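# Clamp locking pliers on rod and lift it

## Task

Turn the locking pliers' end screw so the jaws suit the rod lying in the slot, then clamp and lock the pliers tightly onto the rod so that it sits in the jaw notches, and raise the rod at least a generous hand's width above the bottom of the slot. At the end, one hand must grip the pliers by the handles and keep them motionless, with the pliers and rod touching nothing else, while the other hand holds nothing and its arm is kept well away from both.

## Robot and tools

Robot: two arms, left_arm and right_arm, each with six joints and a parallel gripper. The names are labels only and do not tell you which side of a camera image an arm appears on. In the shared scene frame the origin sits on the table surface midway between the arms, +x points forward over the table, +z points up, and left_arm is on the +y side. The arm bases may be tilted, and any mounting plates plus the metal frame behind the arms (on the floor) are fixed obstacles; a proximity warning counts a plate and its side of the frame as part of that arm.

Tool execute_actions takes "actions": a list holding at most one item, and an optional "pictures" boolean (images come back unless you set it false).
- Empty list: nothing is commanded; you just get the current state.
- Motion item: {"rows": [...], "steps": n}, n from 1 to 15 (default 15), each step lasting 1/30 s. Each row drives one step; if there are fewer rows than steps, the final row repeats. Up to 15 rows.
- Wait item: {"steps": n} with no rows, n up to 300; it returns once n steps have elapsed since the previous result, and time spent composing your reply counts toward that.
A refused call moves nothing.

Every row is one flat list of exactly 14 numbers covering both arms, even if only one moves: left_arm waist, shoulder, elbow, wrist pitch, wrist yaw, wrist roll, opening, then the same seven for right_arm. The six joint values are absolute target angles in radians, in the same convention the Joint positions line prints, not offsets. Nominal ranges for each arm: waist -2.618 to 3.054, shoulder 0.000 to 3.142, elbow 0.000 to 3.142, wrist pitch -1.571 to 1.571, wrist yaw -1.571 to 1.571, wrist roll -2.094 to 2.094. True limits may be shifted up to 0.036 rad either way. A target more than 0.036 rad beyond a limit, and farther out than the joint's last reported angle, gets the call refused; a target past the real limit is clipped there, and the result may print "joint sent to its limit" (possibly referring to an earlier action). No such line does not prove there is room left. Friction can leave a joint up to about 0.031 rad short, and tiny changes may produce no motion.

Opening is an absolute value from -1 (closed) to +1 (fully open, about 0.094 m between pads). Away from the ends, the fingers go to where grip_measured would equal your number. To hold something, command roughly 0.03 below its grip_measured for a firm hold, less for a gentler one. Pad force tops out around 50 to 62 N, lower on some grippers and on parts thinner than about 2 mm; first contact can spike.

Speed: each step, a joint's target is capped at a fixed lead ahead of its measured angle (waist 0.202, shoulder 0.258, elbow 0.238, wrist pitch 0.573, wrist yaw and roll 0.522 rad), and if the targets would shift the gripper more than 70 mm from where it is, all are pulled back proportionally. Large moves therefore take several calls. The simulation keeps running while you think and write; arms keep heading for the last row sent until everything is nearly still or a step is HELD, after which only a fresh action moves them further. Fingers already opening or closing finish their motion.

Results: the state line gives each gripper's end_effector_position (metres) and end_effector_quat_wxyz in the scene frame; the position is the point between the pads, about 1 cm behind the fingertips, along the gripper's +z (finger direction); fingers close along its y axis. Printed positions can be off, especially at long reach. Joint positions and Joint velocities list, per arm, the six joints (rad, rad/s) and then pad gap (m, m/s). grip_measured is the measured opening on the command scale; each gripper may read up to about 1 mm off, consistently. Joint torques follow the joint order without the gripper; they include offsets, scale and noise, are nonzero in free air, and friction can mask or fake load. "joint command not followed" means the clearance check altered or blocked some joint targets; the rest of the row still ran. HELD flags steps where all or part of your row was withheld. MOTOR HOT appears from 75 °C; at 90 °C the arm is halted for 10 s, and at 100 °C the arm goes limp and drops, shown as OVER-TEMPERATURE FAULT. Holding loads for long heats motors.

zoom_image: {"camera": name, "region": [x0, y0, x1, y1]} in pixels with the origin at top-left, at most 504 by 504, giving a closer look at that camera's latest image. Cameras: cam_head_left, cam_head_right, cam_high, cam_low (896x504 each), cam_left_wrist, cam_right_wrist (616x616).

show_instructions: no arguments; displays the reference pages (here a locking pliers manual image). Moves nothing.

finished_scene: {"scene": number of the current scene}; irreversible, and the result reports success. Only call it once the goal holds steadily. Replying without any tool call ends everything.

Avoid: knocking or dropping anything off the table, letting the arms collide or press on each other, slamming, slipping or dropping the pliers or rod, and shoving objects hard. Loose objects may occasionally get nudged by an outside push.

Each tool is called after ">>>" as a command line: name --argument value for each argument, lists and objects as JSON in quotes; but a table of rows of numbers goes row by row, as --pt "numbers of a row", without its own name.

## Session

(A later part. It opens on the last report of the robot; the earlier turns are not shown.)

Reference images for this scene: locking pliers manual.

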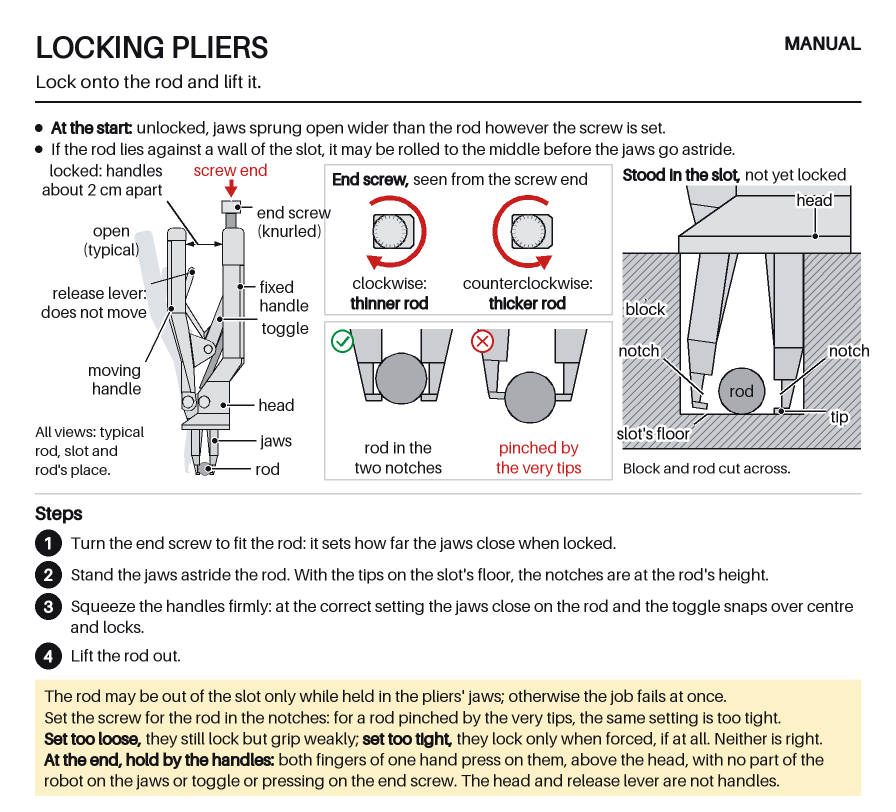

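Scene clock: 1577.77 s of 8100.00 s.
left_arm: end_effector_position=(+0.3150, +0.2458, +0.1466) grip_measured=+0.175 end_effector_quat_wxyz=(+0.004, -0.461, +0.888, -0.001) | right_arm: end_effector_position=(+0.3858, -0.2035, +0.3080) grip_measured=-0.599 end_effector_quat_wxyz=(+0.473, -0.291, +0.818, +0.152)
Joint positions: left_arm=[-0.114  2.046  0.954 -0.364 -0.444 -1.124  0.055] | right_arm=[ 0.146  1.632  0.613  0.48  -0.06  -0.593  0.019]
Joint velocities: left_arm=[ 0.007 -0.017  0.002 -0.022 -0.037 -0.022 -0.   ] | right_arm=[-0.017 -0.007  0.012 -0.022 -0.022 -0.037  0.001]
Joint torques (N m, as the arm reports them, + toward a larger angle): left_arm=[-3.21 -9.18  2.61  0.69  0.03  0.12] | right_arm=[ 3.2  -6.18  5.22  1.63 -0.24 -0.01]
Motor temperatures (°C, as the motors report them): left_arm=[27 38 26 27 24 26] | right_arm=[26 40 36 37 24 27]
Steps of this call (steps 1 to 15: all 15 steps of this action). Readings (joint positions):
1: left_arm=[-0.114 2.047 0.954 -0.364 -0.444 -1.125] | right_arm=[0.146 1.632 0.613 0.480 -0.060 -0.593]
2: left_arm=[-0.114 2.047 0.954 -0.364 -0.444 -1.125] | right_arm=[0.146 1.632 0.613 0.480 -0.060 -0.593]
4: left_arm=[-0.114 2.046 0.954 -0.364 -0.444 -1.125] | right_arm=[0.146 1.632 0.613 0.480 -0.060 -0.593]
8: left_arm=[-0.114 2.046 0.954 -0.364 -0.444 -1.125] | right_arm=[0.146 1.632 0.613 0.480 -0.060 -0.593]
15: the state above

>>> execute_actions --actions '[{"rows":[[-0.105,2.055,0.945,-0.355,-0.44,-1.123,0.19,0.15,1.64,0.6,0.455,-0.05,-0.6,-0.6],[-0.105,2.055,0.945,-0.36,-0.44,-1.123,0.22,0.15,1.64,0.6,0.455,-0.05,-0.6,-0.6],[-0.105,2.055,0.945,-0.36,-0.44,-1.123,0.25,0.15,1.64,0.6,0.455,-0.05,-0.6,-0.6],[-0.105,2.055,0.945,-0.36,-0.44,-1.123,0.28,0.15,1.64,0.6,0.455,-0.05,-0.6,-0.6],[-0.105,2.055,0.945,-0.36,-0.44,-1.123,0.31,0.15,1.64,0.6,0.455,-0.05,-0.6,-0.6],[-0.105,2.055,0.945,-0.36,-0.44,-1.123,0.34,0.15,1.64,0.6,0.455,-0.05,-0.6,-0.6],[-0.105,2.055,0.945,-0.36,-0.44,-1.123,0.37,0.15,1.64,0.6,0.455,-0.05,-0.6,-0.6],[-0.105,2.055,0.945,-0.36,-0.44,-1.123,0.40,0.15,1.64,0.6,0.455,-0.05,-0.6,-0.6],[-0.105,2.055,0.945,-0.36,-0.44,-1.123,0.43,0.15,1.64,0.6,0.455,-0.05,-0.6,-0.6],[-0.105,2.055,0.945,-0.36,-0.44,-1.123,0.46,0.15,1.64,0.6,0.455,-0.05,-0.6,-0.6],[-0.105,2.055,0.945,-0.36,-0.44,-1.123,0.50,0.15,1.64,0.6,0.455,-0.05,-0.6,-0.6],[-0.105,2.055,0.945,-0.36,-0.44,-1.123,0.55,0.15,1.64,0.6,0.455,-0.05,-0.6,-0.6],[-0.105,2.055,0.945,-0.36,-0.44,-1.123,0.62,0.15,1.64,0.6,0.455,-0.05,-0.6,-0.6],[-0.105,2.055,0.945,-0.36,-0.44,-1.123,0.75,0.15,1.64,0.6,0.455,-0.05,-0.6,-0.6],[-0.105,2.055,0.945,-0.36,-0.44,-1.123,0.9,0.15,1.64,0.6,0.455,-0.05,-0.6,-0.6]],"steps":15}]' --pictures false

>>> execute_actions --actions '[{"rows":[[-0.13,2.03,0.97,-0.385,-0.44,-1.123,1,0.15,1.64,0.6,0.455,-0.05,-0.6,-0.6],[-0.136,2.02,0.973,-0.40,-0.44,-1.123,1,0.15,1.64,0.6,0.455,-0.05,-0.6,-0.6],[-0.142,2.01,0.977,-0.415,-0.44,-1.123,1,0.15,1.64,0.6,0.455,-0.05,-0.6,-0.6],[-0.148,2.0,0.98,-0.43,-0.44,-1.123,1,0.15,1.64,0.6,0.455,-0.05,-0.6,-0.6],[-0.154,1.99,0.983,-0.445,-0.44,-1.123,1,0.15,1.64,0.6,0.455,-0.05,-0.6,-0.6],[-0.16,1.98,0.987,-0.46,-0.44,-1.123,1,0.15,1.64,0.6,0.455,-0.05,-0.6,-0.6],[-0.166,1.97,0.99,-0.475,-0.44,-1.123,1,0.15,1.64,0.6,0.455,-0.05,-0.6,-0.6],[-0.172,1.96,0.993,-0.49,-0.44,-1.123,1,0.15,1.64,0.6,0.455,-0.05,-0.6,-0.6],[-0.178,1.95,0.997,-0.505,-0.44,-1.123,1,0.15,1.64,0.6,0.455,-0.05,-0.6,-0.6],[-0.184,1.94,1.0,-0.52,-0.44,-1.123,1,0.15,1.64,0.6,0.455,-0.05,-0.6,-0.6],[-0.19,1.93,1.003,-0.535,-0.44,-1.123,1,0.15,1.64,0.6,0.455,-0.05,-0.6,-0.6],[-0.196,1.92,1.007,-0.55,-0.44,-1.123,1,0.15,1.64,0.6,0.455,-0.05,-0.6,-0.6],[-0.202,1.91,1.01,-0.565,-0.44,-1.123,1,0.15,1.64,0.6,0.455,-0.05,-0.6,-0.6],[-0.208,1.90,1.013,-0.58,-0.44,-1.123,1,0.15,1.64,0.6,0.455,-0.05,-0.6,-0.6],[-0.21,1.895,1.015,-0.595,-0.44,-1.123,1,0.15,1.64,0.6,0.455,-0.05,-0.6,-0.6]],"steps":15}]' --pictures false

>>> execute_actions --actions '[{"rows":[[-0.212,1.92,1.03,-0.60,-0.44,-0.9,0.9,0.15,1.64,0.6,0.455,-0.05,-0.6,-0.6],[-0.214,1.93,1.045,-0.605,-0.44,-0.7,0.8,0.15,1.64,0.6,0.455,-0.05,-0.6,-0.6],[-0.216,1.94,1.06,-0.61,-0.44,-0.5,0.7,0.15,1.64,0.6,0.455,-0.05,-0.6,-0.6],[-0.218,1.95,1.07,-0.615,-0.44,-0.3,0.6,0.15,1.64,0.6,0.455,-0.05,-0.6,-0.6],[-0.22,1.96,1.08,-0.62,-0.44,-0.1,0.5,0.15,1.64,0.6,0.455,-0.05,-0.6,-0.6],[-0.222,1.97,1.09,-0.625,-0.44,0.1,0.4,0.15,1.64,0.6,0.455,-0.05,-0.6,-0.6],[-0.224,1.98,1.10,-0.63,-0.44,0.3,0.3,0.15,1.64,0.6,0.455,-0.05,-0.6,-0.6],[-0.225,1.99,1.11,-0.633,-0.44,0.5,0.2,0.15,1.64,0.6,0.455,-0.05,-0.6,-0.6],[-0.225,2.0,1.12,-0.633,-0.44,0.7,0.1,0.15,1.64,0.6,0.455,-0.05,-0.6,-0.6],[-0.225,2.007,1.123,-0.633,-0.44,0.9,0.0,0.15,1.64,0.6,0.455,-0.05,-0.6,-0.6],[-0.225,2.007,1.123,-0.633,-0.44,1.1,-0.1,0.15,1.64,0.6,0.455,-0.05,-0.6,-0.6],[-0.225,2.007,1.123,-0.633,-0.44,1.3,-0.2,0.15,1.64,0.6,0.455,-0.05,-0.6,-0.6],[-0.225,2.007,1.123,-0.633,-0.44,1.5,-0.3,0.15,1.64,0.6,0.455,-0.05,-0.6,-0.6],[-0.225,2.007,1.123,-0.633,-0.44,1.5,-0.45,0.15,1.64,0.6,0.455,-0.05,-0.6,-0.6]],"steps":15}]' --pictures false

>>> execute_actions --actions '[{"steps":45}]'

Scene clock: 1602.07 s of 8100.00 s.
left_arm: end_effector_position=(+0.3154, +0.2458, +0.1469) grip_measured=+0.816 end_effector_quat_wxyz=(+0.004, -0.461, +0.887, -0.001) | right_arm: end_effector_position=(+0.3858, -0.2035, +0.3080) grip_measured=-0.599 end_effector_quat_wxyz=(+0.473, -0.291, +0.818, +0.152)
Joint positions: left_arm=[-0.114  2.045  0.954 -0.364 -0.443 -1.124  0.085] | right_arm=[ 0.146  1.632  0.613  0.48  -0.06  -0.593  0.019]
Joint velocities: left_arm=[ 0.002 -0.012 -0.012 -0.037 -0.037  0.007  0.164] | right_arm=[ 0.012  0.002 -0.002 -0.037 -0.037 -0.037 -0.   ]
Joint torques (N m, as the arm reports them, + toward a larger angle): left_arm=[ -3.61 -10.04   3.43   0.41  -0.03   0.11] | right_arm=[ 3.21 -6.32  5.27  1.66 -0.21 -0.01]
Motor temperatures (°C, as the motors report them): left_arm=[27 38 26 27 24 26] | right_arm=[26 40 36 37 24 27]
Steps of this call (steps 1 to 15: the robot went on to your last target; steps 16 to 714: nothing new was sent; steps 715 to 729: all 15 steps of this action). Readings (joint positions):
715: left_arm=[-0.114 2.046 0.954 -0.366 -0.444 -1.124] | right_arm=[0.146 1.632 0.613 0.480 -0.060 -0.593]
716: left_arm=[-0.114 2.045 0.954 -0.366 -0.444 -1.124] | right_arm=[0.146 1.632 0.613 0.480 -0.060 -0.593]
718: left_arm=[-0.114 2.045 0.954 -0.365 -0.443 -1.124] | right_arm=[0.146 1.632 0.613 0.480 -0.060 -0.593]
722: left_arm=[-0.114 2.045 0.954 -0.364 -0.443 -1.124] | right_arm=[0.146 1.632 0.613 0.480 -0.060 -0.593]
729: the state above
After step 714, the last 575 steps of your reply time or wait did not run and took no scene time. You can wait again.

Scene clock: 1602.57 s of 8100.00 s.
left_arm: end_effector_position=(+0.3270, +0.2383, +0.1989) grip_measured=+1.000 end_effector_quat_wxyz=(+0.022, -0.433, +0.901, -0.021) | right_arm: end_effector_position=(+0.3858, -0.2035, +0.3080) grip_measured=-0.599 end_effector_quat_wxyz=(+0.473, -0.291, +0.818, +0.152)
Joint positions: left_arm=[-0.194  1.914  0.996 -0.517 -0.443 -1.124  0.094] | right_arm=[ 0.146  1.632  0.613  0.48  -0.06  -0.593  0.019]
Joint velocities: left_arm=[-0.164 -0.252  0.081 -0.52   0.007  0.066  0.   ] | right_arm=[-0.022 -0.012 -0.002  0.022  0.066  0.037  0.   ]
Joint torques (N m, as the arm reports them, + toward a larger angle): left_arm=[ -4.67 -10.97   6.46   0.33  -0.02   0.12] | right_arm=[ 3.19 -6.15  5.19  1.64 -0.26  0.06]
Motor temperatures (°C, as the motors report them): left_arm=[27 38 26 27 24 26] | right_arm=[26 40 36 37 24 27]
Steps of this call (steps 1 to 15: all 15 steps of this action). Readings (joint positions):
1: left_arm=[-0.115 2.044 0.954 -0.364 -0.443 -1.124] | right_arm=[0.146 1.632 0.613 0.480 -0.060 -0.593]
2: left_arm=[-0.116 2.042 0.954 -0.368 -0.443 -1.124] | right_arm=[0.146 1.632 0.613 0.480 -0.060 -0.593]
4: left_arm=[-0.125 2.030 0.954 -0.383 -0.443 -1.124] | right_arm=[0.146 1.632 0.613 0.480 -0.060 -0.593]
8: left_arm=[-0.152 1.989 0.969 -0.428 -0.443 -1.124] | right_arm=[0.146 1.632 0.613 0.480 -0.060 -0.593]
15: the state above

Scene clock: 1603.07 s of 8100.00 s.
left_arm: end_effector_position=(+0.3368, +0.2271, +0.1996) grip_measured=-0.429 end_effector_quat_wxyz=(+0.009, +0.258, +0.966, -0.003) | right_arm: end_effector_position=(+0.3858, -0.2035, +0.3080) grip_measured=-0.599 end_effector_quat_wxyz=(+0.473, -0.291, +0.818, +0.152)
Joint positions: left_arm=[-0.216  1.991  1.108 -0.61  -0.443  0.247  0.027] | right_arm=[ 0.146  1.632  0.613  0.48  -0.06  -0.593  0.019]
Joint velocities: left_arm=[-0.002 -0.002  0.022 -0.081 -0.007  2.806 -0.037] | right_arm=[-0.002  0.012  0.002  0.022 -0.022  0.037 -0.   ]
Joint torques (N m, as the arm reports them, + toward a larger angle): left_arm=[-5.14 -9.79  6.85  0.33  0.06  0.11] | right_arm=[ 3.31 -6.24  5.17  1.67 -0.22  0.02]
Motor temperatures (°C, as the motors report them): left_arm=[27 38 26 27 24 26] | right_arm=[26 40 36 37 24 27]
Steps of this call (steps 1 to 15: all 15 steps of this action). Readings (joint positions):
1: left_arm=[-0.198 1.910 1.002 -0.532 -0.443 -1.093] | right_arm=[0.146 1.632 0.613 0.480 -0.060 -0.593]
2: left_arm=[-0.202 1.910 1.011 -0.545 -0.443 -1.027] | right_arm=[0.146 1.632 0.613 0.480 -0.060 -0.593]
4: left_arm=[-0.206 1.917 1.034 -0.567 -0.443 -0.835] | right_arm=[0.146 1.632 0.613 0.480 -0.060 -0.593]
8: left_arm=[-0.212 1.951 1.081 -0.591 -0.443 -0.442] | right_arm=[0.146 1.632 0.613 0.480 -0.060 -0.593]
15: the state above

Scene clock: 1604.57 s of 8100.00 s.
left_arm: end_effector_position=(+0.3347, +0.2277, +0.1996) grip_measured=-0.448 end_effector_quat_wxyz=(+0.005, +0.774, +0.633, +0.001) | right_arm: end_effector_position=(+0.3858, -0.2035, +0.3080) grip_measured=-0.599 end_effector_quat_wxyz=(+0.473, -0.291, +0.818, +0.152)
Joint positions: left_arm=[-0.216  1.991  1.108 -0.619 -0.443  1.493  0.026] | right_arm=[ 0.146  1.632  0.613  0.48  -0.06  -0.593  0.019]
Joint velocities: left_arm=[-0.017  0.002  0.002 -0.037  0.037 -0.037  0.   ] | right_arm=[-0.002 -0.012 -0.027 -0.022 -0.037  0.022  0.001]
Joint torques (N m, as the arm reports them, + toward a larger angle): left_arm=[-5.15 -9.67  6.77  0.21  0.13  0.17] | right_arm=[ 3.1  -6.28  5.19  1.64 -0.2   0.  ]
Motor temperatures (°C, as the motors report them): left_arm=[27 38 26 27 24 26] | right_arm=[26 40 36 37 24 27]
Steps of this call (steps 1 to 45: the robot went on to your last target). Readings (joint positions):
1: left_arm=[-0.216 1.991 1.108 -0.612 -0.443 0.345] | right_arm=[0.146 1.632 0.613 0.480 -0.060 -0.593]
2: left_arm=[-0.216 1.991 1.108 -0.612 -0.443 0.444] | right_arm=[0.146 1.632 0.613 0.480 -0.060 -0.593]
4: left_arm=[-0.216 1.991 1.108 -0.614 -0.443 0.640] | right_arm=[0.146 1.632 0.613 0.480 -0.060 -0.593]
8: left_arm=[-0.216 1.991 1.108 -0.616 -0.443 1.034] | right_arm=[0.146 1.632 0.613 0.480 -0.060 -0.593]
45: the state above
All arms were judged still, so your last target was given up. Only a new action makes them travel on or press farther. Fingers that are still opening or closing keep moving.

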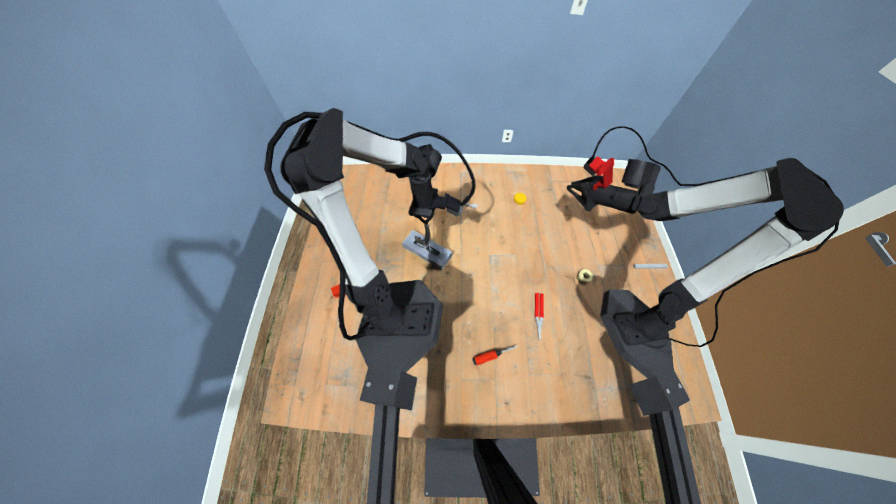

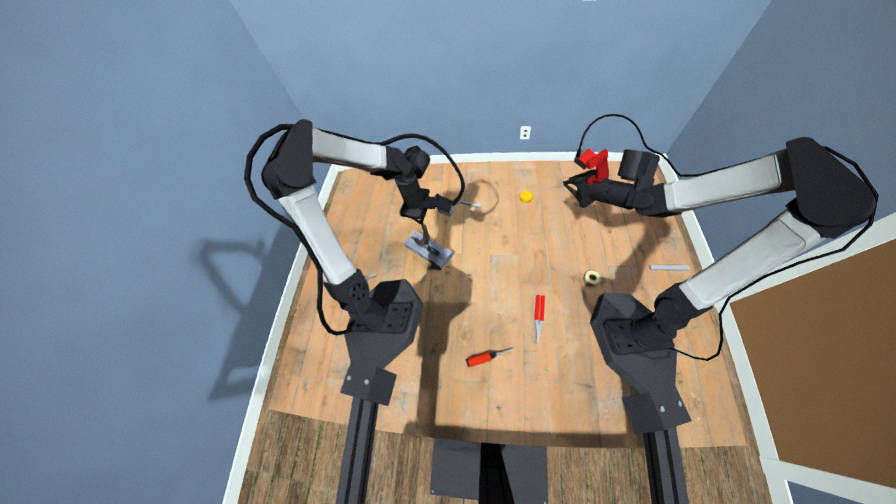

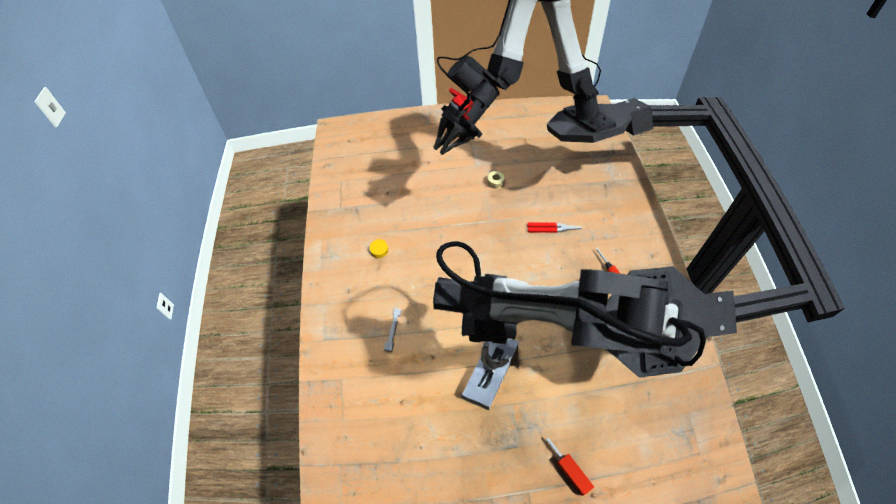

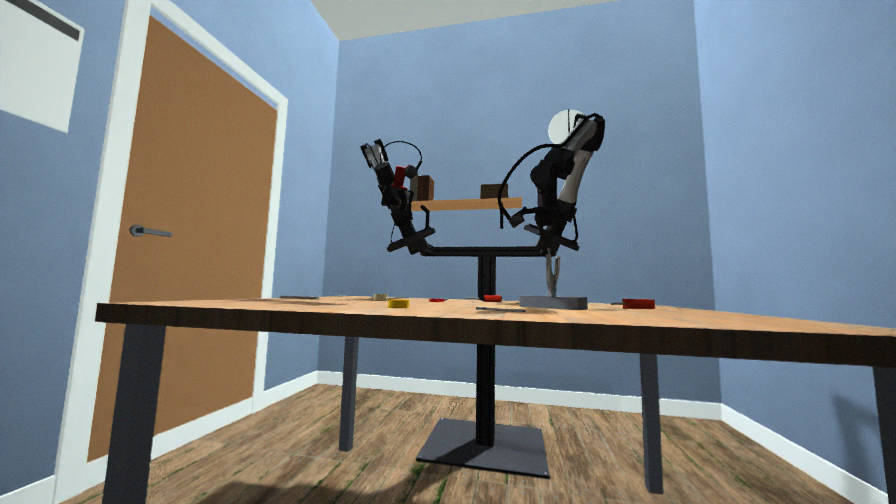

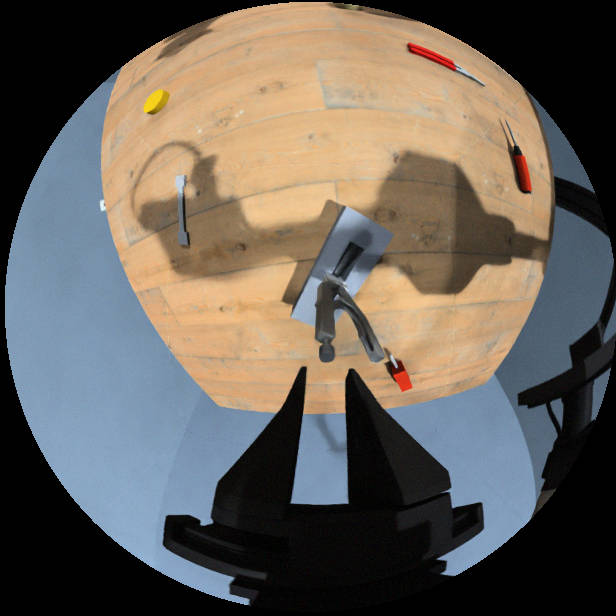

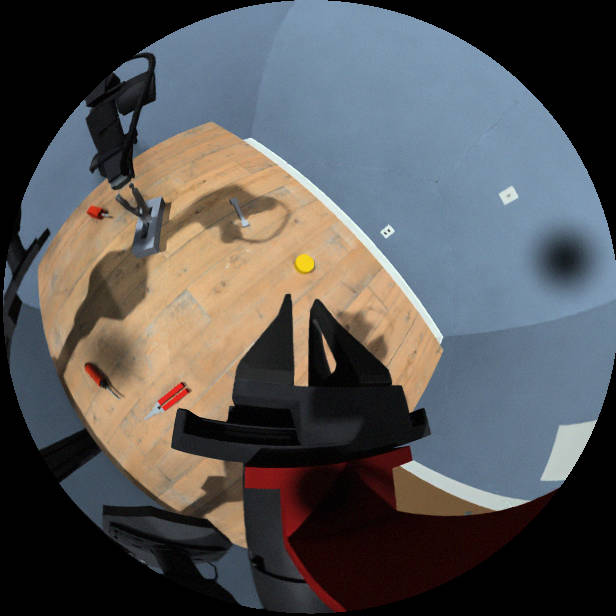

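>>> execute_actions --actions '[{"rows":[[-0.201,2.007,1.092,-0.595,-0.455,1.5,-0.45,0.15,1.64,0.6,0.455,-0.05,-0.6,-0.6],[-0.199,2.009,1.09,-0.585,-0.455,1.5,-0.45,0.15,1.64,0.6,0.455,-0.05,-0.6,-0.6],[-0.196,2.013,1.088,-0.578,-0.455,1.5,-0.45,0.15,1.64,0.6,0.455,-0.05,-0.6,-0.6],[-0.194,2.017,1.087,-0.571,-0.455,1.5,-0.45,0.15,1.64,0.6,0.455,-0.05,-0.6,-0.6],[-0.191,2.021,1.085,-0.564,-0.455,1.5,-0.45,0.15,1.64,0.6,0.455,-0.05,-0.6,-0.6],[-0.189,2.025,1.084,-0.557,-0.455,1.5,-0.45,0.15,1.64,0.6,0.455,-0.05,-0.6,-0.6],[-0.186,2.029,1.082,-0.55,-0.455,1.5,-0.45,0.15,1.64,0.6,0.455,-0.05,-0.6,-0.6],[-0.184,2.033,1.08,-0.543,-0.455,1.5,-0.45,0.15,1.64,0.6,0.455,-0.05,-0.6,-0.6],[-0.181,2.037,1.079,-0.536,-0.455,1.5,-0.45,0.15,1.64,0.6,0.455,-0.05,-0.6,-0.6],[-0.179,2.041,1.077,-0.529,-0.455,1.5,-0.45,0.15,1.64,0.6,0.455,-0.05,-0.6,-0.6],[-0.177,2.045,1.075,-0.525,-0.455,1.5,-0.45,0.15,1.64,0.6,0.455,-0.05,-0.6,-0.6],[-0.175,2.049,1.074,-0.525,-0.455,1.5,-0.45,0.15,1.64,0.6,0.455,-0.05,-0.6,-0.6],[-0.173,2.053,1.072,-0.525,-0.455,1.5,-0.45,0.15,1.64,0.6,0.455,-0.05,-0.6,-0.6],[-0.171,2.057,1.07,-0.525,-0.455,1.5,-0.45,0.15,1.64,0.6,0.455,-0.05,-0.6,-0.6],[-0.169,2.061,1.069,-0.525,-0.455,1.5,-0.45,0.15,1.64,0.6,0.455,-0.05,-0.6,-0.6]],"steps":15}]' --pictures false

>>> execute_actions --actions '[{"steps":20}]'

>>> zoom_image --camera "cam_left_wrist" --region '[230,250,430,450]'

Scene clock: 1615.47 s of 8100.00 s.
left_arm: end_effector_position=(+0.3370, +0.2292, +0.1804) grip_measured=-0.448 end_effector_quat_wxyz=(+0.005, +0.764, +0.645, +0.003) | right_arm: end_effector_position=(+0.3858, -0.2035, +0.3080) grip_measured=-0.599 end_effector_quat_wxyz=(+0.473, -0.291, +0.818, +0.152)
Joint positions: left_arm=[-0.188  2.035  1.093 -0.544 -0.444  1.494  0.026] | right_arm=[ 0.146  1.632  0.613  0.48  -0.06  -0.593  0.019]
Joint velocities: left_arm=[ 0.037  0.115 -0.046  0.081  0.007  0.081 -0.001] | right_arm=[-0.007  0.002 -0.017  0.007  0.066  0.037  0.001]
Joint torques (N m, as the arm reports them, + toward a larger angle): left_arm=[-3.27 -9.65  3.22  0.48 -0.02  0.16] | right_arm=[ 3.06 -6.39  5.2   1.66 -0.25  0.03]
Motor temperatures (°C, as the motors report them): left_arm=[28 37 27 26 24 26] | right_arm=[26 40 36 37 24 27]
Steps of this call (steps 1 to 312: nothing new was sent; steps 313 to 327: all 15 steps of this action). Readings (joint positions):
313: left_arm=[-0.216 1.991 1.108 -0.618 -0.443 1.493] | right_arm=[0.146 1.632 0.613 0.480 -0.060 -0.593]
314: left_arm=[-0.216 1.991 1.108 -0.615 -0.444 1.494] | right_arm=[0.146 1.632 0.613 0.480 -0.060 -0.593]
316: left_arm=[-0.216 1.991 1.108 -0.605 -0.444 1.494] | right_arm=[0.146 1.632 0.613 0.480 -0.060 -0.593]
320: left_arm=[-0.206 2.004 1.108 -0.579 -0.444 1.494] | right_arm=[0.146 1.632 0.613 0.480 -0.060 -0.593]
327: the state above

Scene clock: 1616.13 s of 8100.00 s.
left_arm: end_effector_position=(+0.3348, +0.2292, +0.1762) grip_measured=-0.448 end_effector_quat_wxyz=(+0.002, +0.764, +0.645, +0.000) | right_arm: end_effector_position=(+0.3858, -0.2035, +0.3080) grip_measured=-0.599 end_effector_quat_wxyz=(+0.473, -0.291, +0.818, +0.152)
Joint positions: left_arm=[-0.184  2.045  1.088 -0.535 -0.444  1.494  0.026] | right_arm=[ 0.146  1.632  0.613  0.48  -0.06  -0.593  0.019]
Joint velocities: left_arm=[ 0.002 -0.007  0.012  0.081  0.037 -0.037 -0.001] | right_arm=[-0.007  0.012  0.012 -0.066 -0.051 -0.037 -0.   ]
Joint torques (N m, as the arm reports them, + toward a larger angle): left_arm=[-3.41 -9.92  3.3   0.47 -0.01  0.16] | right_arm=[ 3.23 -6.23  5.18  1.65 -0.21  0.01]
Motor temperatures (°C, as the motors report them): left_arm=[28 37 27 26 24 26] | right_arm=[26 40 36 37 24 27]
Steps of this call (steps 1 to 15: the robot went on to your last target; steps 16 to 20: nothing new was sent). Readings (joint positions):
1: left_arm=[-0.186 2.039 1.091 -0.543 -0.444 1.494] | right_arm=[0.146 1.632 0.613 0.480 -0.060 -0.593]
2: left_arm=[-0.185 2.042 1.090 -0.541 -0.444 1.494] | right_arm=[0.146 1.632 0.613 0.480 -0.060 -0.593]
4: left_arm=[-0.184 2.045 1.088 -0.541 -0.444 1.494] | right_arm=[0.146 1.632 0.613 0.480 -0.060 -0.593]
8: left_arm=[-0.184 2.045 1.088 -0.538 -0.444 1.494] | right_arm=[0.146 1.632 0.613 0.480 -0.060 -0.593]
20: the state above
All arms were judged still, so your last target was given up. Only a new action makes them travel on or press farther. Fingers that are still opening or closing keep moving.

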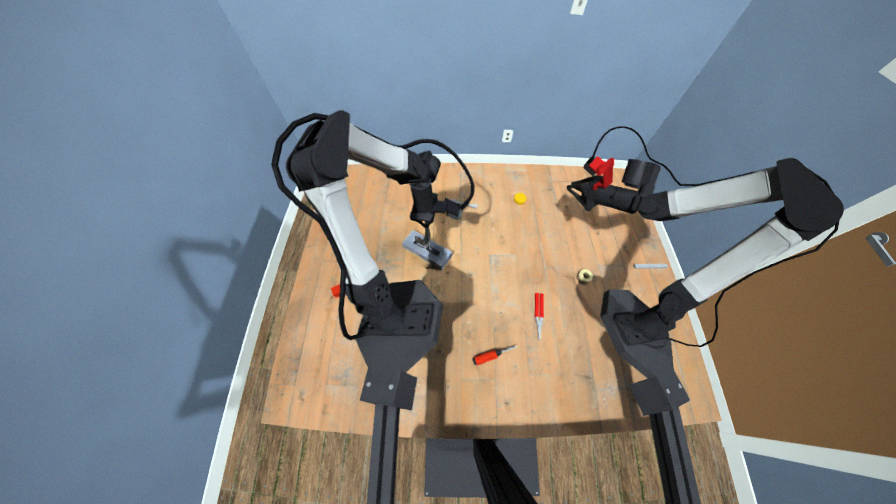

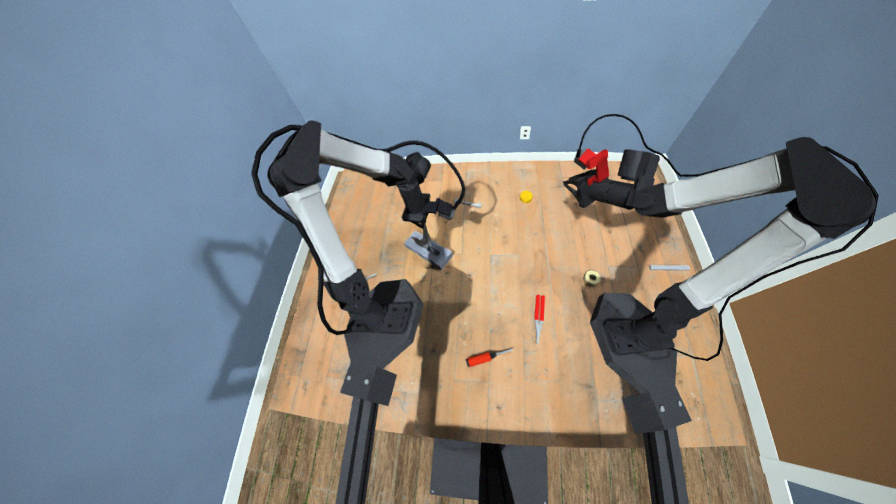

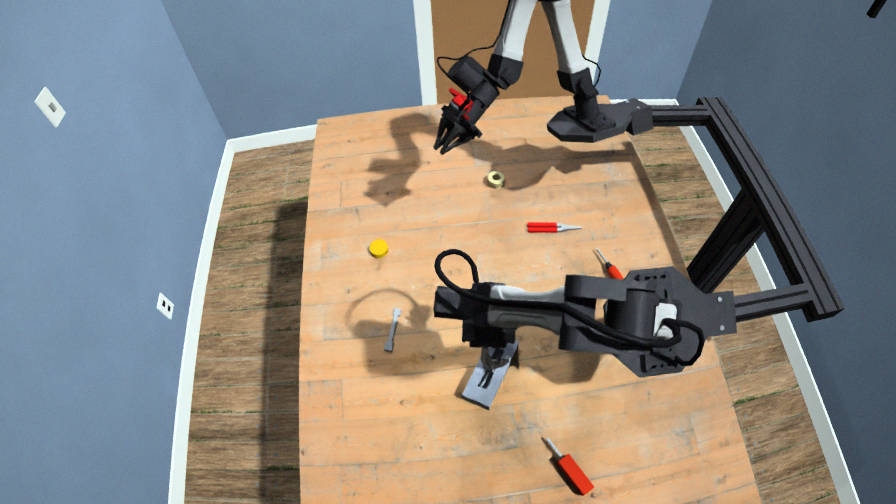

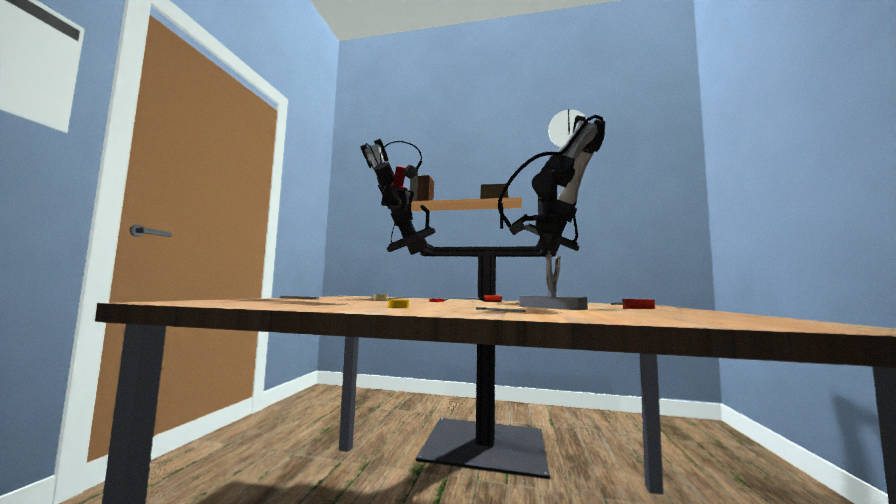

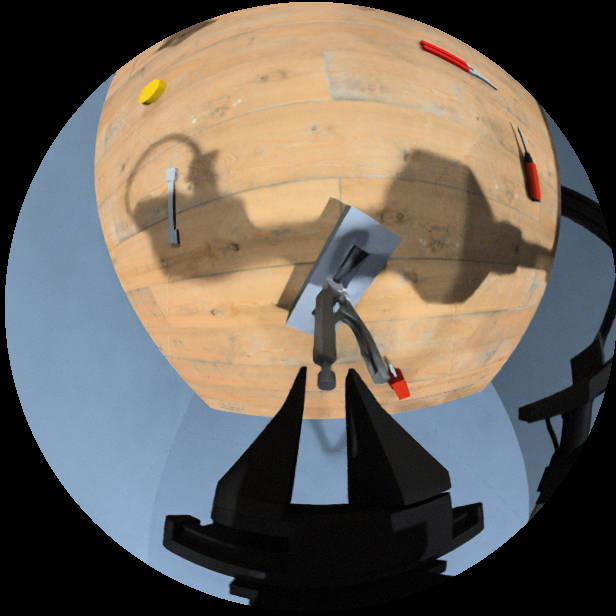

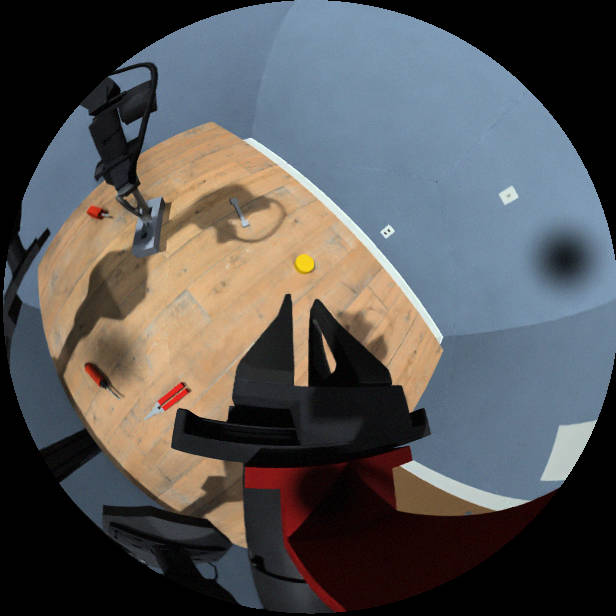

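Region (230, 250, 430, 450) of cam_left_wrist's 616x616 image, scaled by 2.520, with more detail than that image has.

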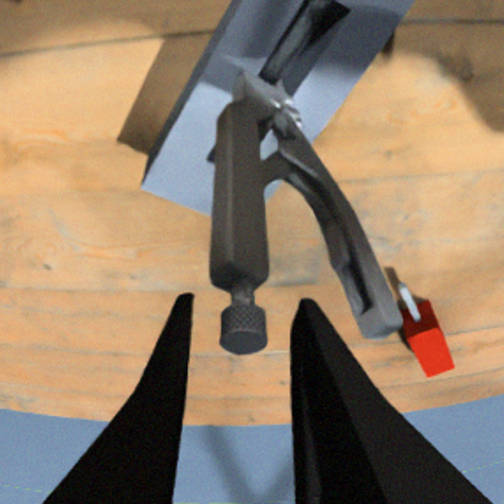

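Grip and roll.

>>> execute_actions --actions '[{"rows":[[-0.175,2.05,1.08,-0.535,-0.445,1.5,-0.5,0.15,1.64,0.6,0.455,-0.05,-0.6,-0.6],[-0.175,2.05,1.08,-0.535,-0.445,1.5,-0.55,0.15,1.64,0.6,0.455,-0.05,-0.6,-0.6],[-0.175,2.05,1.08,-0.535,-0.445,1.5,-0.6,0.15,1.64,0.6,0.455,-0.05,-0.6,-0.6],[-0.175,2.05,1.08,-0.535,-0.445,1.5,-0.65,0.15,1.64,0.6,0.455,-0.05,-0.6,-0.6],[-0.175,2.05,1.08,-0.535,-0.445,1.5,-0.68,0.15,1.64,0.6,0.455,-0.05,-0.6,-0.6],[-0.175,2.05,1.08,-0.535,-0.445,1.5,-0.71,0.15,1.64,0.6,0.455,-0.05,-0.6,-0.6],[-0.175,2.05,1.08,-0.535,-0.445,1.5,-0.73,0.15,1.64,0.6,0.455,-0.05,-0.6,-0.6],[-0.175,2.05,1.08,-0.535,-0.445,1.5,-0.75,0.15,1.64,0.6,0.455,-0.05,-0.6,-0.6],[-0.175,2.05,1.08,-0.535,-0.445,1.5,-0.765,0.15,1.64,0.6,0.455,-0.05,-0.6,-0.6],[-0.175,2.05,1.08,-0.535,-0.445,1.5,-0.78,0.15,1.64,0.6,0.455,-0.05,-0.6,-0.6],[-0.175,2.05,1.08,-0.535,-0.445,1.5,-0.79,0.15,1.64,0.6,0.455,-0.05,-0.6,-0.6],[-0.175,2.05,1.08,-0.535,-0.445,1.5,-0.797,0.15,1.64,0.6,0.455,-0.05,-0.6,-0.6]],"steps":15}]' --pictures false

>>> execute_actions --actions '[{"rows":[[-0.175,2.05,1.08,-0.535,-0.445,1.45,-0.797,0.15,1.64,0.6,0.455,-0.05,-0.6,-0.6],[-0.175,2.05,1.08,-0.535,-0.445,1.4,-0.797,0.15,1.64,0.6,0.455,-0.05,-0.6,-0.6],[-0.175,2.05,1.08,-0.535,-0.445,1.35,-0.797,0.15,1.64,0.6,0.455,-0.05,-0.6,-0.6],[-0.175,2.05,1.08,-0.535,-0.445,1.3,-0.797,0.15,1.64,0.6,0.455,-0.05,-0.6,-0.6],[-0.175,2.05,1.08,-0.535,-0.445,1.25,-0.797,0.15,1.64,0.6,0.455,-0.05,-0.6,-0.6],[-0.175,2.05,1.08,-0.535,-0.445,1.2,-0.797,0.15,1.64,0.6,0.455,-0.05,-0.6,-0.6],[-0.175,2.05,1.08,-0.535,-0.445,1.15,-0.797,0.15,1.64,0.6,0.455,-0.05,-0.6,-0.6],[-0.175,2.05,1.08,-0.535,-0.445,1.1,-0.797,0.15,1.64,0.6,0.455,-0.05,-0.6,-0.6],[-0.175,2.05,1.08,-0.535,-0.445,1.05,-0.797,0.15,1.64,0.6,0.455,-0.05,-0.6,-0.6],[-0.175,2.05,1.08,-0.535,-0.445,1.0,-0.797,0.15,1.64,0.6,0.455,-0.05,-0.6,-0.6],[-0.175,2.05,1.08,-0.535,-0.445,0.95,-0.797,0.15,1.64,0.6,0.455,-0.05,-0.6,-0.6],[-0.175,2.05,1.08,-0.535,-0.445,0.9,-0.797,0.15,1.64,0.6,0.455,-0.05,-0.6,-0.6],[-0.175,2.05,1.08,-0.535,-0.445,0.85,-0.797,0.15,1.64,0.6,0.455,-0.05,-0.6,-0.6],[-0.175,2.05,1.08,-0.535,-0.445,0.8,-0.797,0.15,1.64,0.6,0.455,-0.05,-0.6,-0.6],[-0.175,2.05,1.08,-0.535,-0.445,0.75,-0.797,0.15,1.64,0.6,0.455,-0.05,-0.6,-0.6]],"steps":15}]' --pictures false

>>> execute_actions --actions '[{"rows":[[-0.175,2.05,1.08,-0.535,-0.445,0.7,-0.797,0.15,1.64,0.6,0.455,-0.05,-0.6,-0.6],[-0.175,2.05,1.08,-0.535,-0.445,0.65,-0.797,0.15,1.64,0.6,0.455,-0.05,-0.6,-0.6],[-0.175,2.05,1.08,-0.535,-0.445,0.6,-0.797,0.15,1.64,0.6,0.455,-0.05,-0.6,-0.6],[-0.175,2.05,1.08,-0.535,-0.445,0.55,-0.797,0.15,1.64,0.6,0.455,-0.05,-0.6,-0.6],[-0.175,2.05,1.08,-0.535,-0.445,0.5,-0.797,0.15,1.64,0.6,0.455,-0.05,-0.6,-0.6],[-0.175,2.05,1.08,-0.535,-0.445,0.45,-0.797,0.15,1.64,0.6,0.455,-0.05,-0.6,-0.6],[-0.175,2.05,1.08,-0.535,-0.445,0.4,-0.797,0.15,1.64,0.6,0.455,-0.05,-0.6,-0.6],[-0.175,2.05,1.08,-0.535,-0.445,0.35,-0.797,0.15,1.64,0.6,0.455,-0.05,-0.6,-0.6],[-0.175,2.05,1.08,-0.535,-0.445,0.3,-0.797,0.15,1.64,0.6,0.455,-0.05,-0.6,-0.6],[-0.175,2.05,1.08,-0.535,-0.445,0.25,-0.797,0.15,1.64,0.6,0.455,-0.05,-0.6,-0.6],[-0.175,2.05,1.08,-0.535,-0.445,0.2,-0.797,0.15,1.64,0.6,0.455,-0.05,-0.6,-0.6],[-0.175,2.05,1.08,-0.535,-0.445,0.15,-0.797,0.15,1.64,0.6,0.455,-0.05,-0.6,-0.6],[-0.175,2.05,1.08,-0.535,-0.445,0.1,-0.797,0.15,1.64,0.6,0.455,-0.05,-0.6,-0.6],[-0.175,2.05,1.08,-0.535,-0.445,0.03,-0.797,0.15,1.64,0.6,0.455,-0.05,-0.6,-0.6],[-0.175,2.05,1.08,-0.535,-0.445,-0.03,-0.797,0.15,1.64,0.6,0.455,-0.05,-0.6,-0.6]],"steps":15}]' --pictures false

>>> execute_actions --actions '[{"steps":20}]'

>>> zoom_image --camera "cam_left_wrist" --region '[180,180,480,480]'

Scene clock: 1651.37 s of 8100.00 s.
left_arm: end_effector_position=(+0.3348, +0.2292, +0.1762) grip_measured=-0.782 end_effector_quat_wxyz=(+0.002, +0.764, +0.645, +0.000) | right_arm: end_effector_position=(+0.3858, -0.2035, +0.3080) grip_measured=-0.599 end_effector_quat_wxyz=(+0.473, -0.291, +0.818, +0.152)
Joint positions: left_arm=[-0.184  2.045  1.088 -0.535 -0.444  1.494  0.01 ] | right_arm=[ 0.146  1.632  0.613  0.48  -0.06  -0.593  0.019]
Joint velocities: left_arm=[ 0.002 -0.022 -0.007 -0.007 -0.066  0.007 -0.001] | right_arm=[ 0.022 -0.007  0.002 -0.022 -0.022 -0.007  0.   ]
Joint torques (N m, as the arm reports them, + toward a larger angle): left_arm=[ -3.88 -11.03   4.29   0.35   0.09   0.17] | right_arm=[ 3.28 -6.4   5.07  1.65 -0.19  0.01]
Motor temperatures (°C, as the motors report them): left_arm=[28 38 26 26 24 26] | right_arm=[26 40 36 37 24 27]
Steps of this call (steps 1 to 1042: nothing new was sent; steps 1043 to 1057: all 15 steps of this action). Readings (joint positions):
1043: left_arm=[-0.184 2.045 1.088 -0.535 -0.444 1.494] | right_arm=[0.146 1.632 0.613 0.480 -0.060 -0.593]
1044: left_arm=[-0.184 2.045 1.088 -0.535 -0.444 1.494] | right_arm=[0.146 1.632 0.613 0.480 -0.060 -0.593]
1046: left_arm=[-0.184 2.045 1.088 -0.535 -0.444 1.494] | right_arm=[0.146 1.632 0.613 0.480 -0.060 -0.593]
1050: left_arm=[-0.184 2.045 1.088 -0.535 -0.444 1.494] | right_arm=[0.146 1.632 0.613 0.480 -0.060 -0.593]
1057: the state above

Scene clock: 1651.87 s of 8100.00 s.
left_arm: end_effector_position=(+0.3348, +0.2292, +0.1762) grip_measured=-0.782 end_effector_quat_wxyz=(+0.002, +0.568, +0.823, -0.000) | right_arm: end_effector_position=(+0.3858, -0.2035, +0.3080) grip_measured=-0.599 end_effector_quat_wxyz=(+0.473, -0.291, +0.818, +0.152)
Joint positions: left_arm=[-0.184  2.045  1.088 -0.535 -0.444  0.962  0.01 ] | right_arm=[ 0.146  1.632  0.613  0.48  -0.06  -0.593  0.019]
Joint velocities: left_arm=[ 0.007  0.002 -0.002 -0.007 -0.081 -1.37  -0.   ] | right_arm=[-0.007 -0.007  0.002 -0.037  0.022  0.022  0.   ]
Joint torques (N m, as the arm reports them, + toward a larger angle): left_arm=[ -3.9  -11.04   4.35   0.38   0.08   0.03] | right_arm=[ 3.24 -6.34  5.07  1.66 -0.23 -0.02]
Motor temperatures (°C, as the motors report them): left_arm=[28 38 26 26 24 26] | right_arm=[26 40 36 37 24 27]
Steps of this call (steps 1 to 15: all 15 steps of this action). Readings (joint positions):
1: left_arm=[-0.184 2.045 1.088 -0.535 -0.444 1.488] | right_arm=[0.146 1.632 0.613 0.480 -0.060 -0.593]
2: left_arm=[-0.184 2.045 1.088 -0.535 -0.444 1.475] | right_arm=[0.146 1.632 0.613 0.480 -0.060 -0.593]
4: left_arm=[-0.184 2.045 1.088 -0.535 -0.444 1.427] | right_arm=[0.146 1.632 0.613 0.480 -0.060 -0.593]
8: left_arm=[-0.184 2.045 1.088 -0.535 -0.444 1.282] | right_arm=[0.146 1.632 0.613 0.480 -0.060 -0.593]
15: the state above

Scene clock: 1652.37 s of 8100.00 s.
left_arm: end_effector_position=(+0.3349, +0.2296, +0.1762) grip_measured=-0.783 end_effector_quat_wxyz=(+0.002, +0.227, +0.974, +0.000) | right_arm: end_effector_position=(+0.3858, -0.2035, +0.3080) grip_measured=-0.599 end_effector_quat_wxyz=(+0.473, -0.291, +0.818, +0.152)
Joint positions: left_arm=[-0.184  2.045  1.088 -0.535 -0.447  0.213  0.01 ] | right_arm=[ 0.146  1.632  0.613  0.48  -0.06  -0.593  0.019]
Joint velocities: left_arm=[-0.002 -0.002 -0.007 -0.022 -0.037 -1.575 -0.001] | right_arm=[ 0.007 -0.007  0.002 -0.022 -0.037  0.051  0.001]
Joint torques (N m, as the arm reports them, + toward a larger angle): left_arm=[ -3.88 -11.08   4.37   0.42   0.05   0.04] | right_arm=[ 3.11 -6.19  5.17  1.65 -0.26  0.01]
Motor temperatures (°C, as the motors report them): left_arm=[28 38 26 26 24 26] | right_arm=[26 40 36 37 24 27]
Steps of this call (steps 1 to 15: all 15 steps of this action). Readings (joint positions):
1: left_arm=[-0.184 2.045 1.088 -0.535 -0.444 0.914] | right_arm=[0.146 1.632 0.613 0.480 -0.060 -0.593]
2: left_arm=[-0.184 2.045 1.088 -0.535 -0.444 0.865] | right_arm=[0.146 1.632 0.613 0.480 -0.060 -0.593]
4: left_arm=[-0.184 2.045 1.088 -0.535 -0.444 0.767] | right_arm=[0.146 1.632 0.613 0.480 -0.060 -0.593]
8: left_arm=[-0.184 2.045 1.088 -0.535 -0.444 0.569] | right_arm=[0.146 1.632 0.613 0.480 -0.060 -0.593]
15: the state above

Scene clock: 1653.03 s of 8100.00 s.
left_arm: end_effector_position=(+0.3349, +0.2299, +0.1762) grip_measured=-0.783 end_effector_quat_wxyz=(+0.002, +0.113, +0.994, +0.001) | right_arm: end_effector_position=(+0.3858, -0.2035, +0.3080) grip_measured=-0.599 end_effector_quat_wxyz=(+0.473, -0.291, +0.818, +0.152)
Joint positions: left_arm=[-0.184  2.045  1.088 -0.535 -0.448 -0.018  0.01 ] | right_arm=[ 0.146  1.632  0.613  0.48  -0.06  -0.593  0.019]
Joint velocities: left_arm=[-0.012  0.002 -0.002 -0.007  0.037 -0.022 -0.   ] | right_arm=[-0.027 -0.012  0.007 -0.022  0.007 -0.007 -0.001]
Joint torques (N m, as the arm reports them, + toward a larger angle): left_arm=[ -3.89 -11.1    4.37   0.41   0.04   0.02] | right_arm=[ 3.4  -6.23  5.23  1.63 -0.21  0.08]
Motor temperatures (°C, as the motors report them): left_arm=[28 38 26 26 24 26] | right_arm=[26 40 36 37 24 27]
Steps of this call (steps 1 to 20: the robot went on to your last target). Readings (joint positions):
1: left_arm=[-0.184 2.045 1.088 -0.535 -0.447 0.166] | right_arm=[0.146 1.632 0.613 0.480 -0.060 -0.593]
2: left_arm=[-0.184 2.045 1.088 -0.535 -0.447 0.128] | right_arm=[0.146 1.632 0.613 0.480 -0.060 -0.593]
4: left_arm=[-0.184 2.045 1.088 -0.535 -0.448 0.074] | right_arm=[0.146 1.632 0.613 0.480 -0.060 -0.593]
8: left_arm=[-0.184 2.045 1.088 -0.535 -0.448 0.017] | right_arm=[0.146 1.632 0.613 0.480 -0.060 -0.593]
20: the state above

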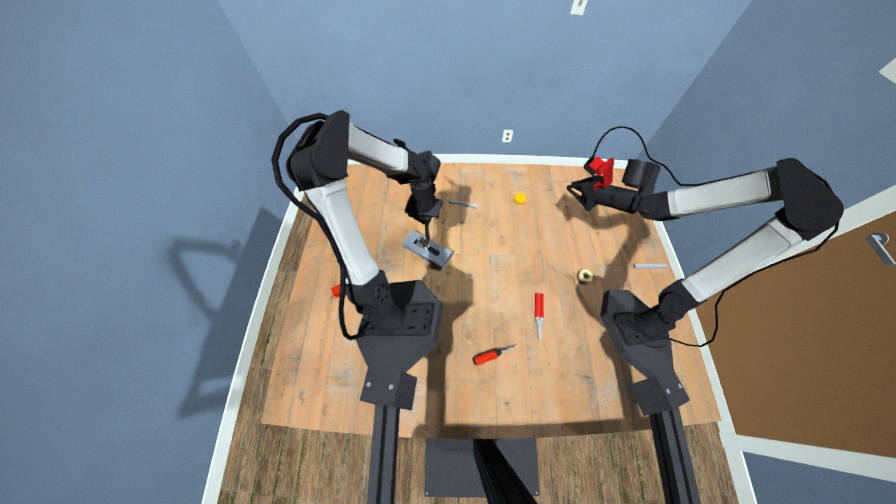

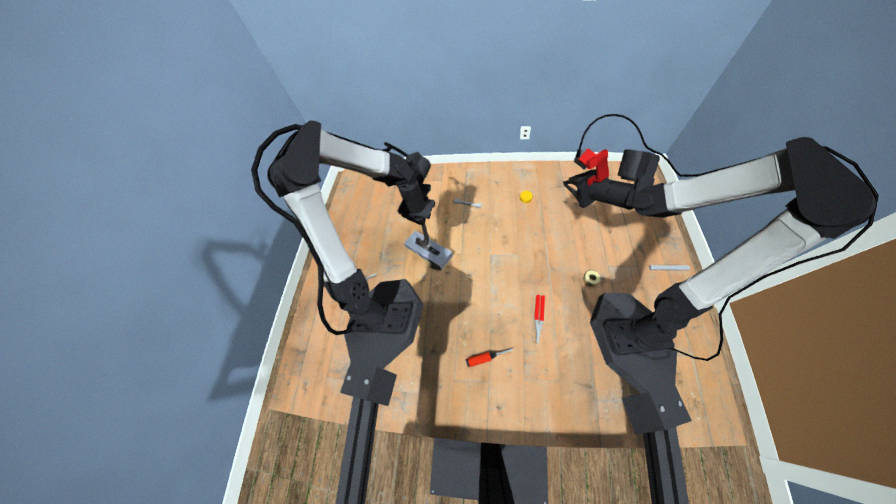

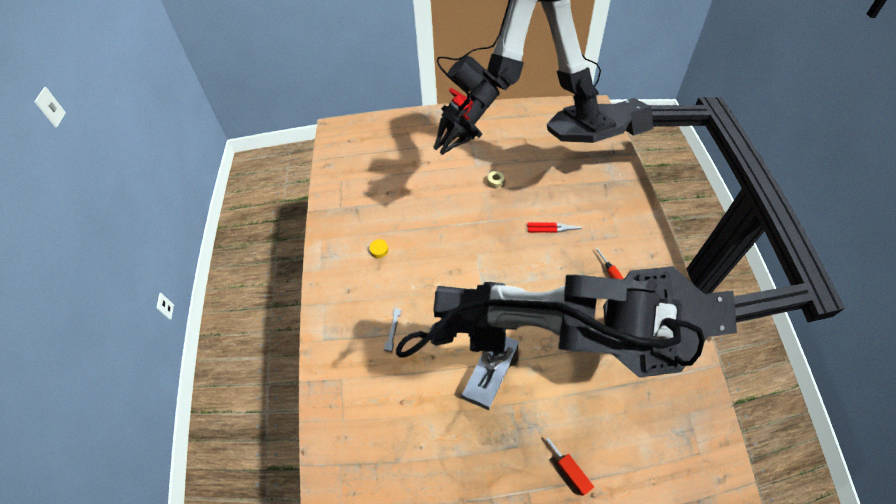

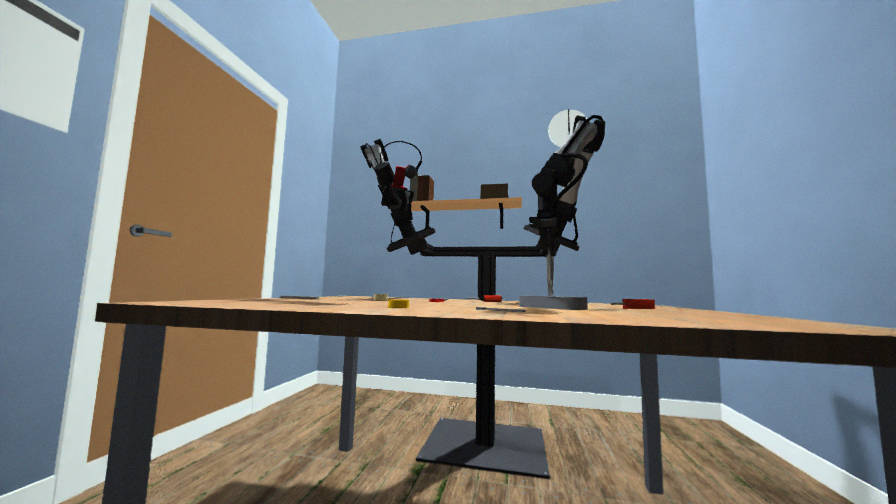

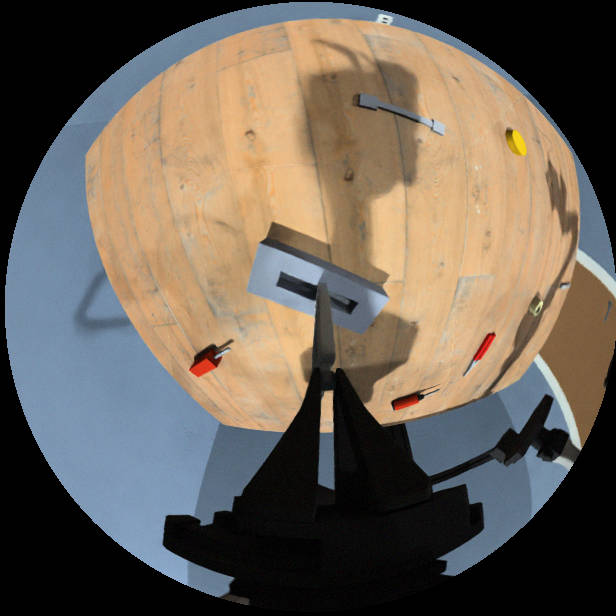

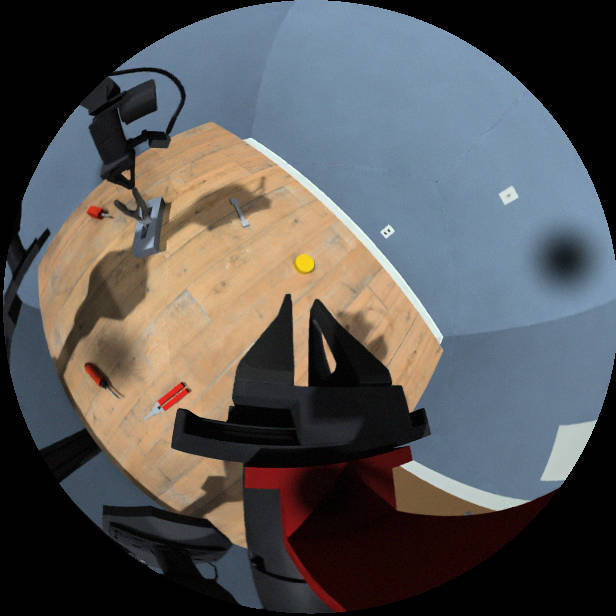

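Region (180, 180, 480, 480) of cam_left_wrist's 616x616 image, scaled by 1.680, with more detail than that image has.

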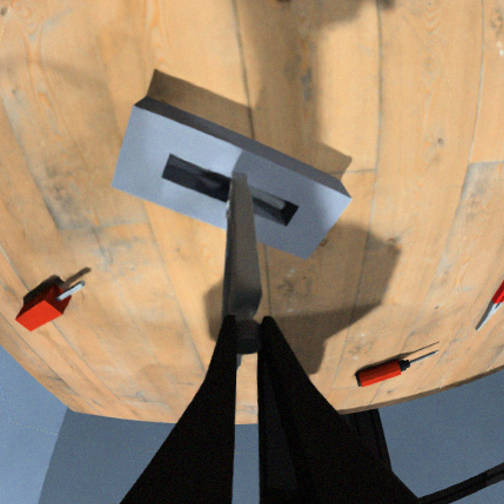

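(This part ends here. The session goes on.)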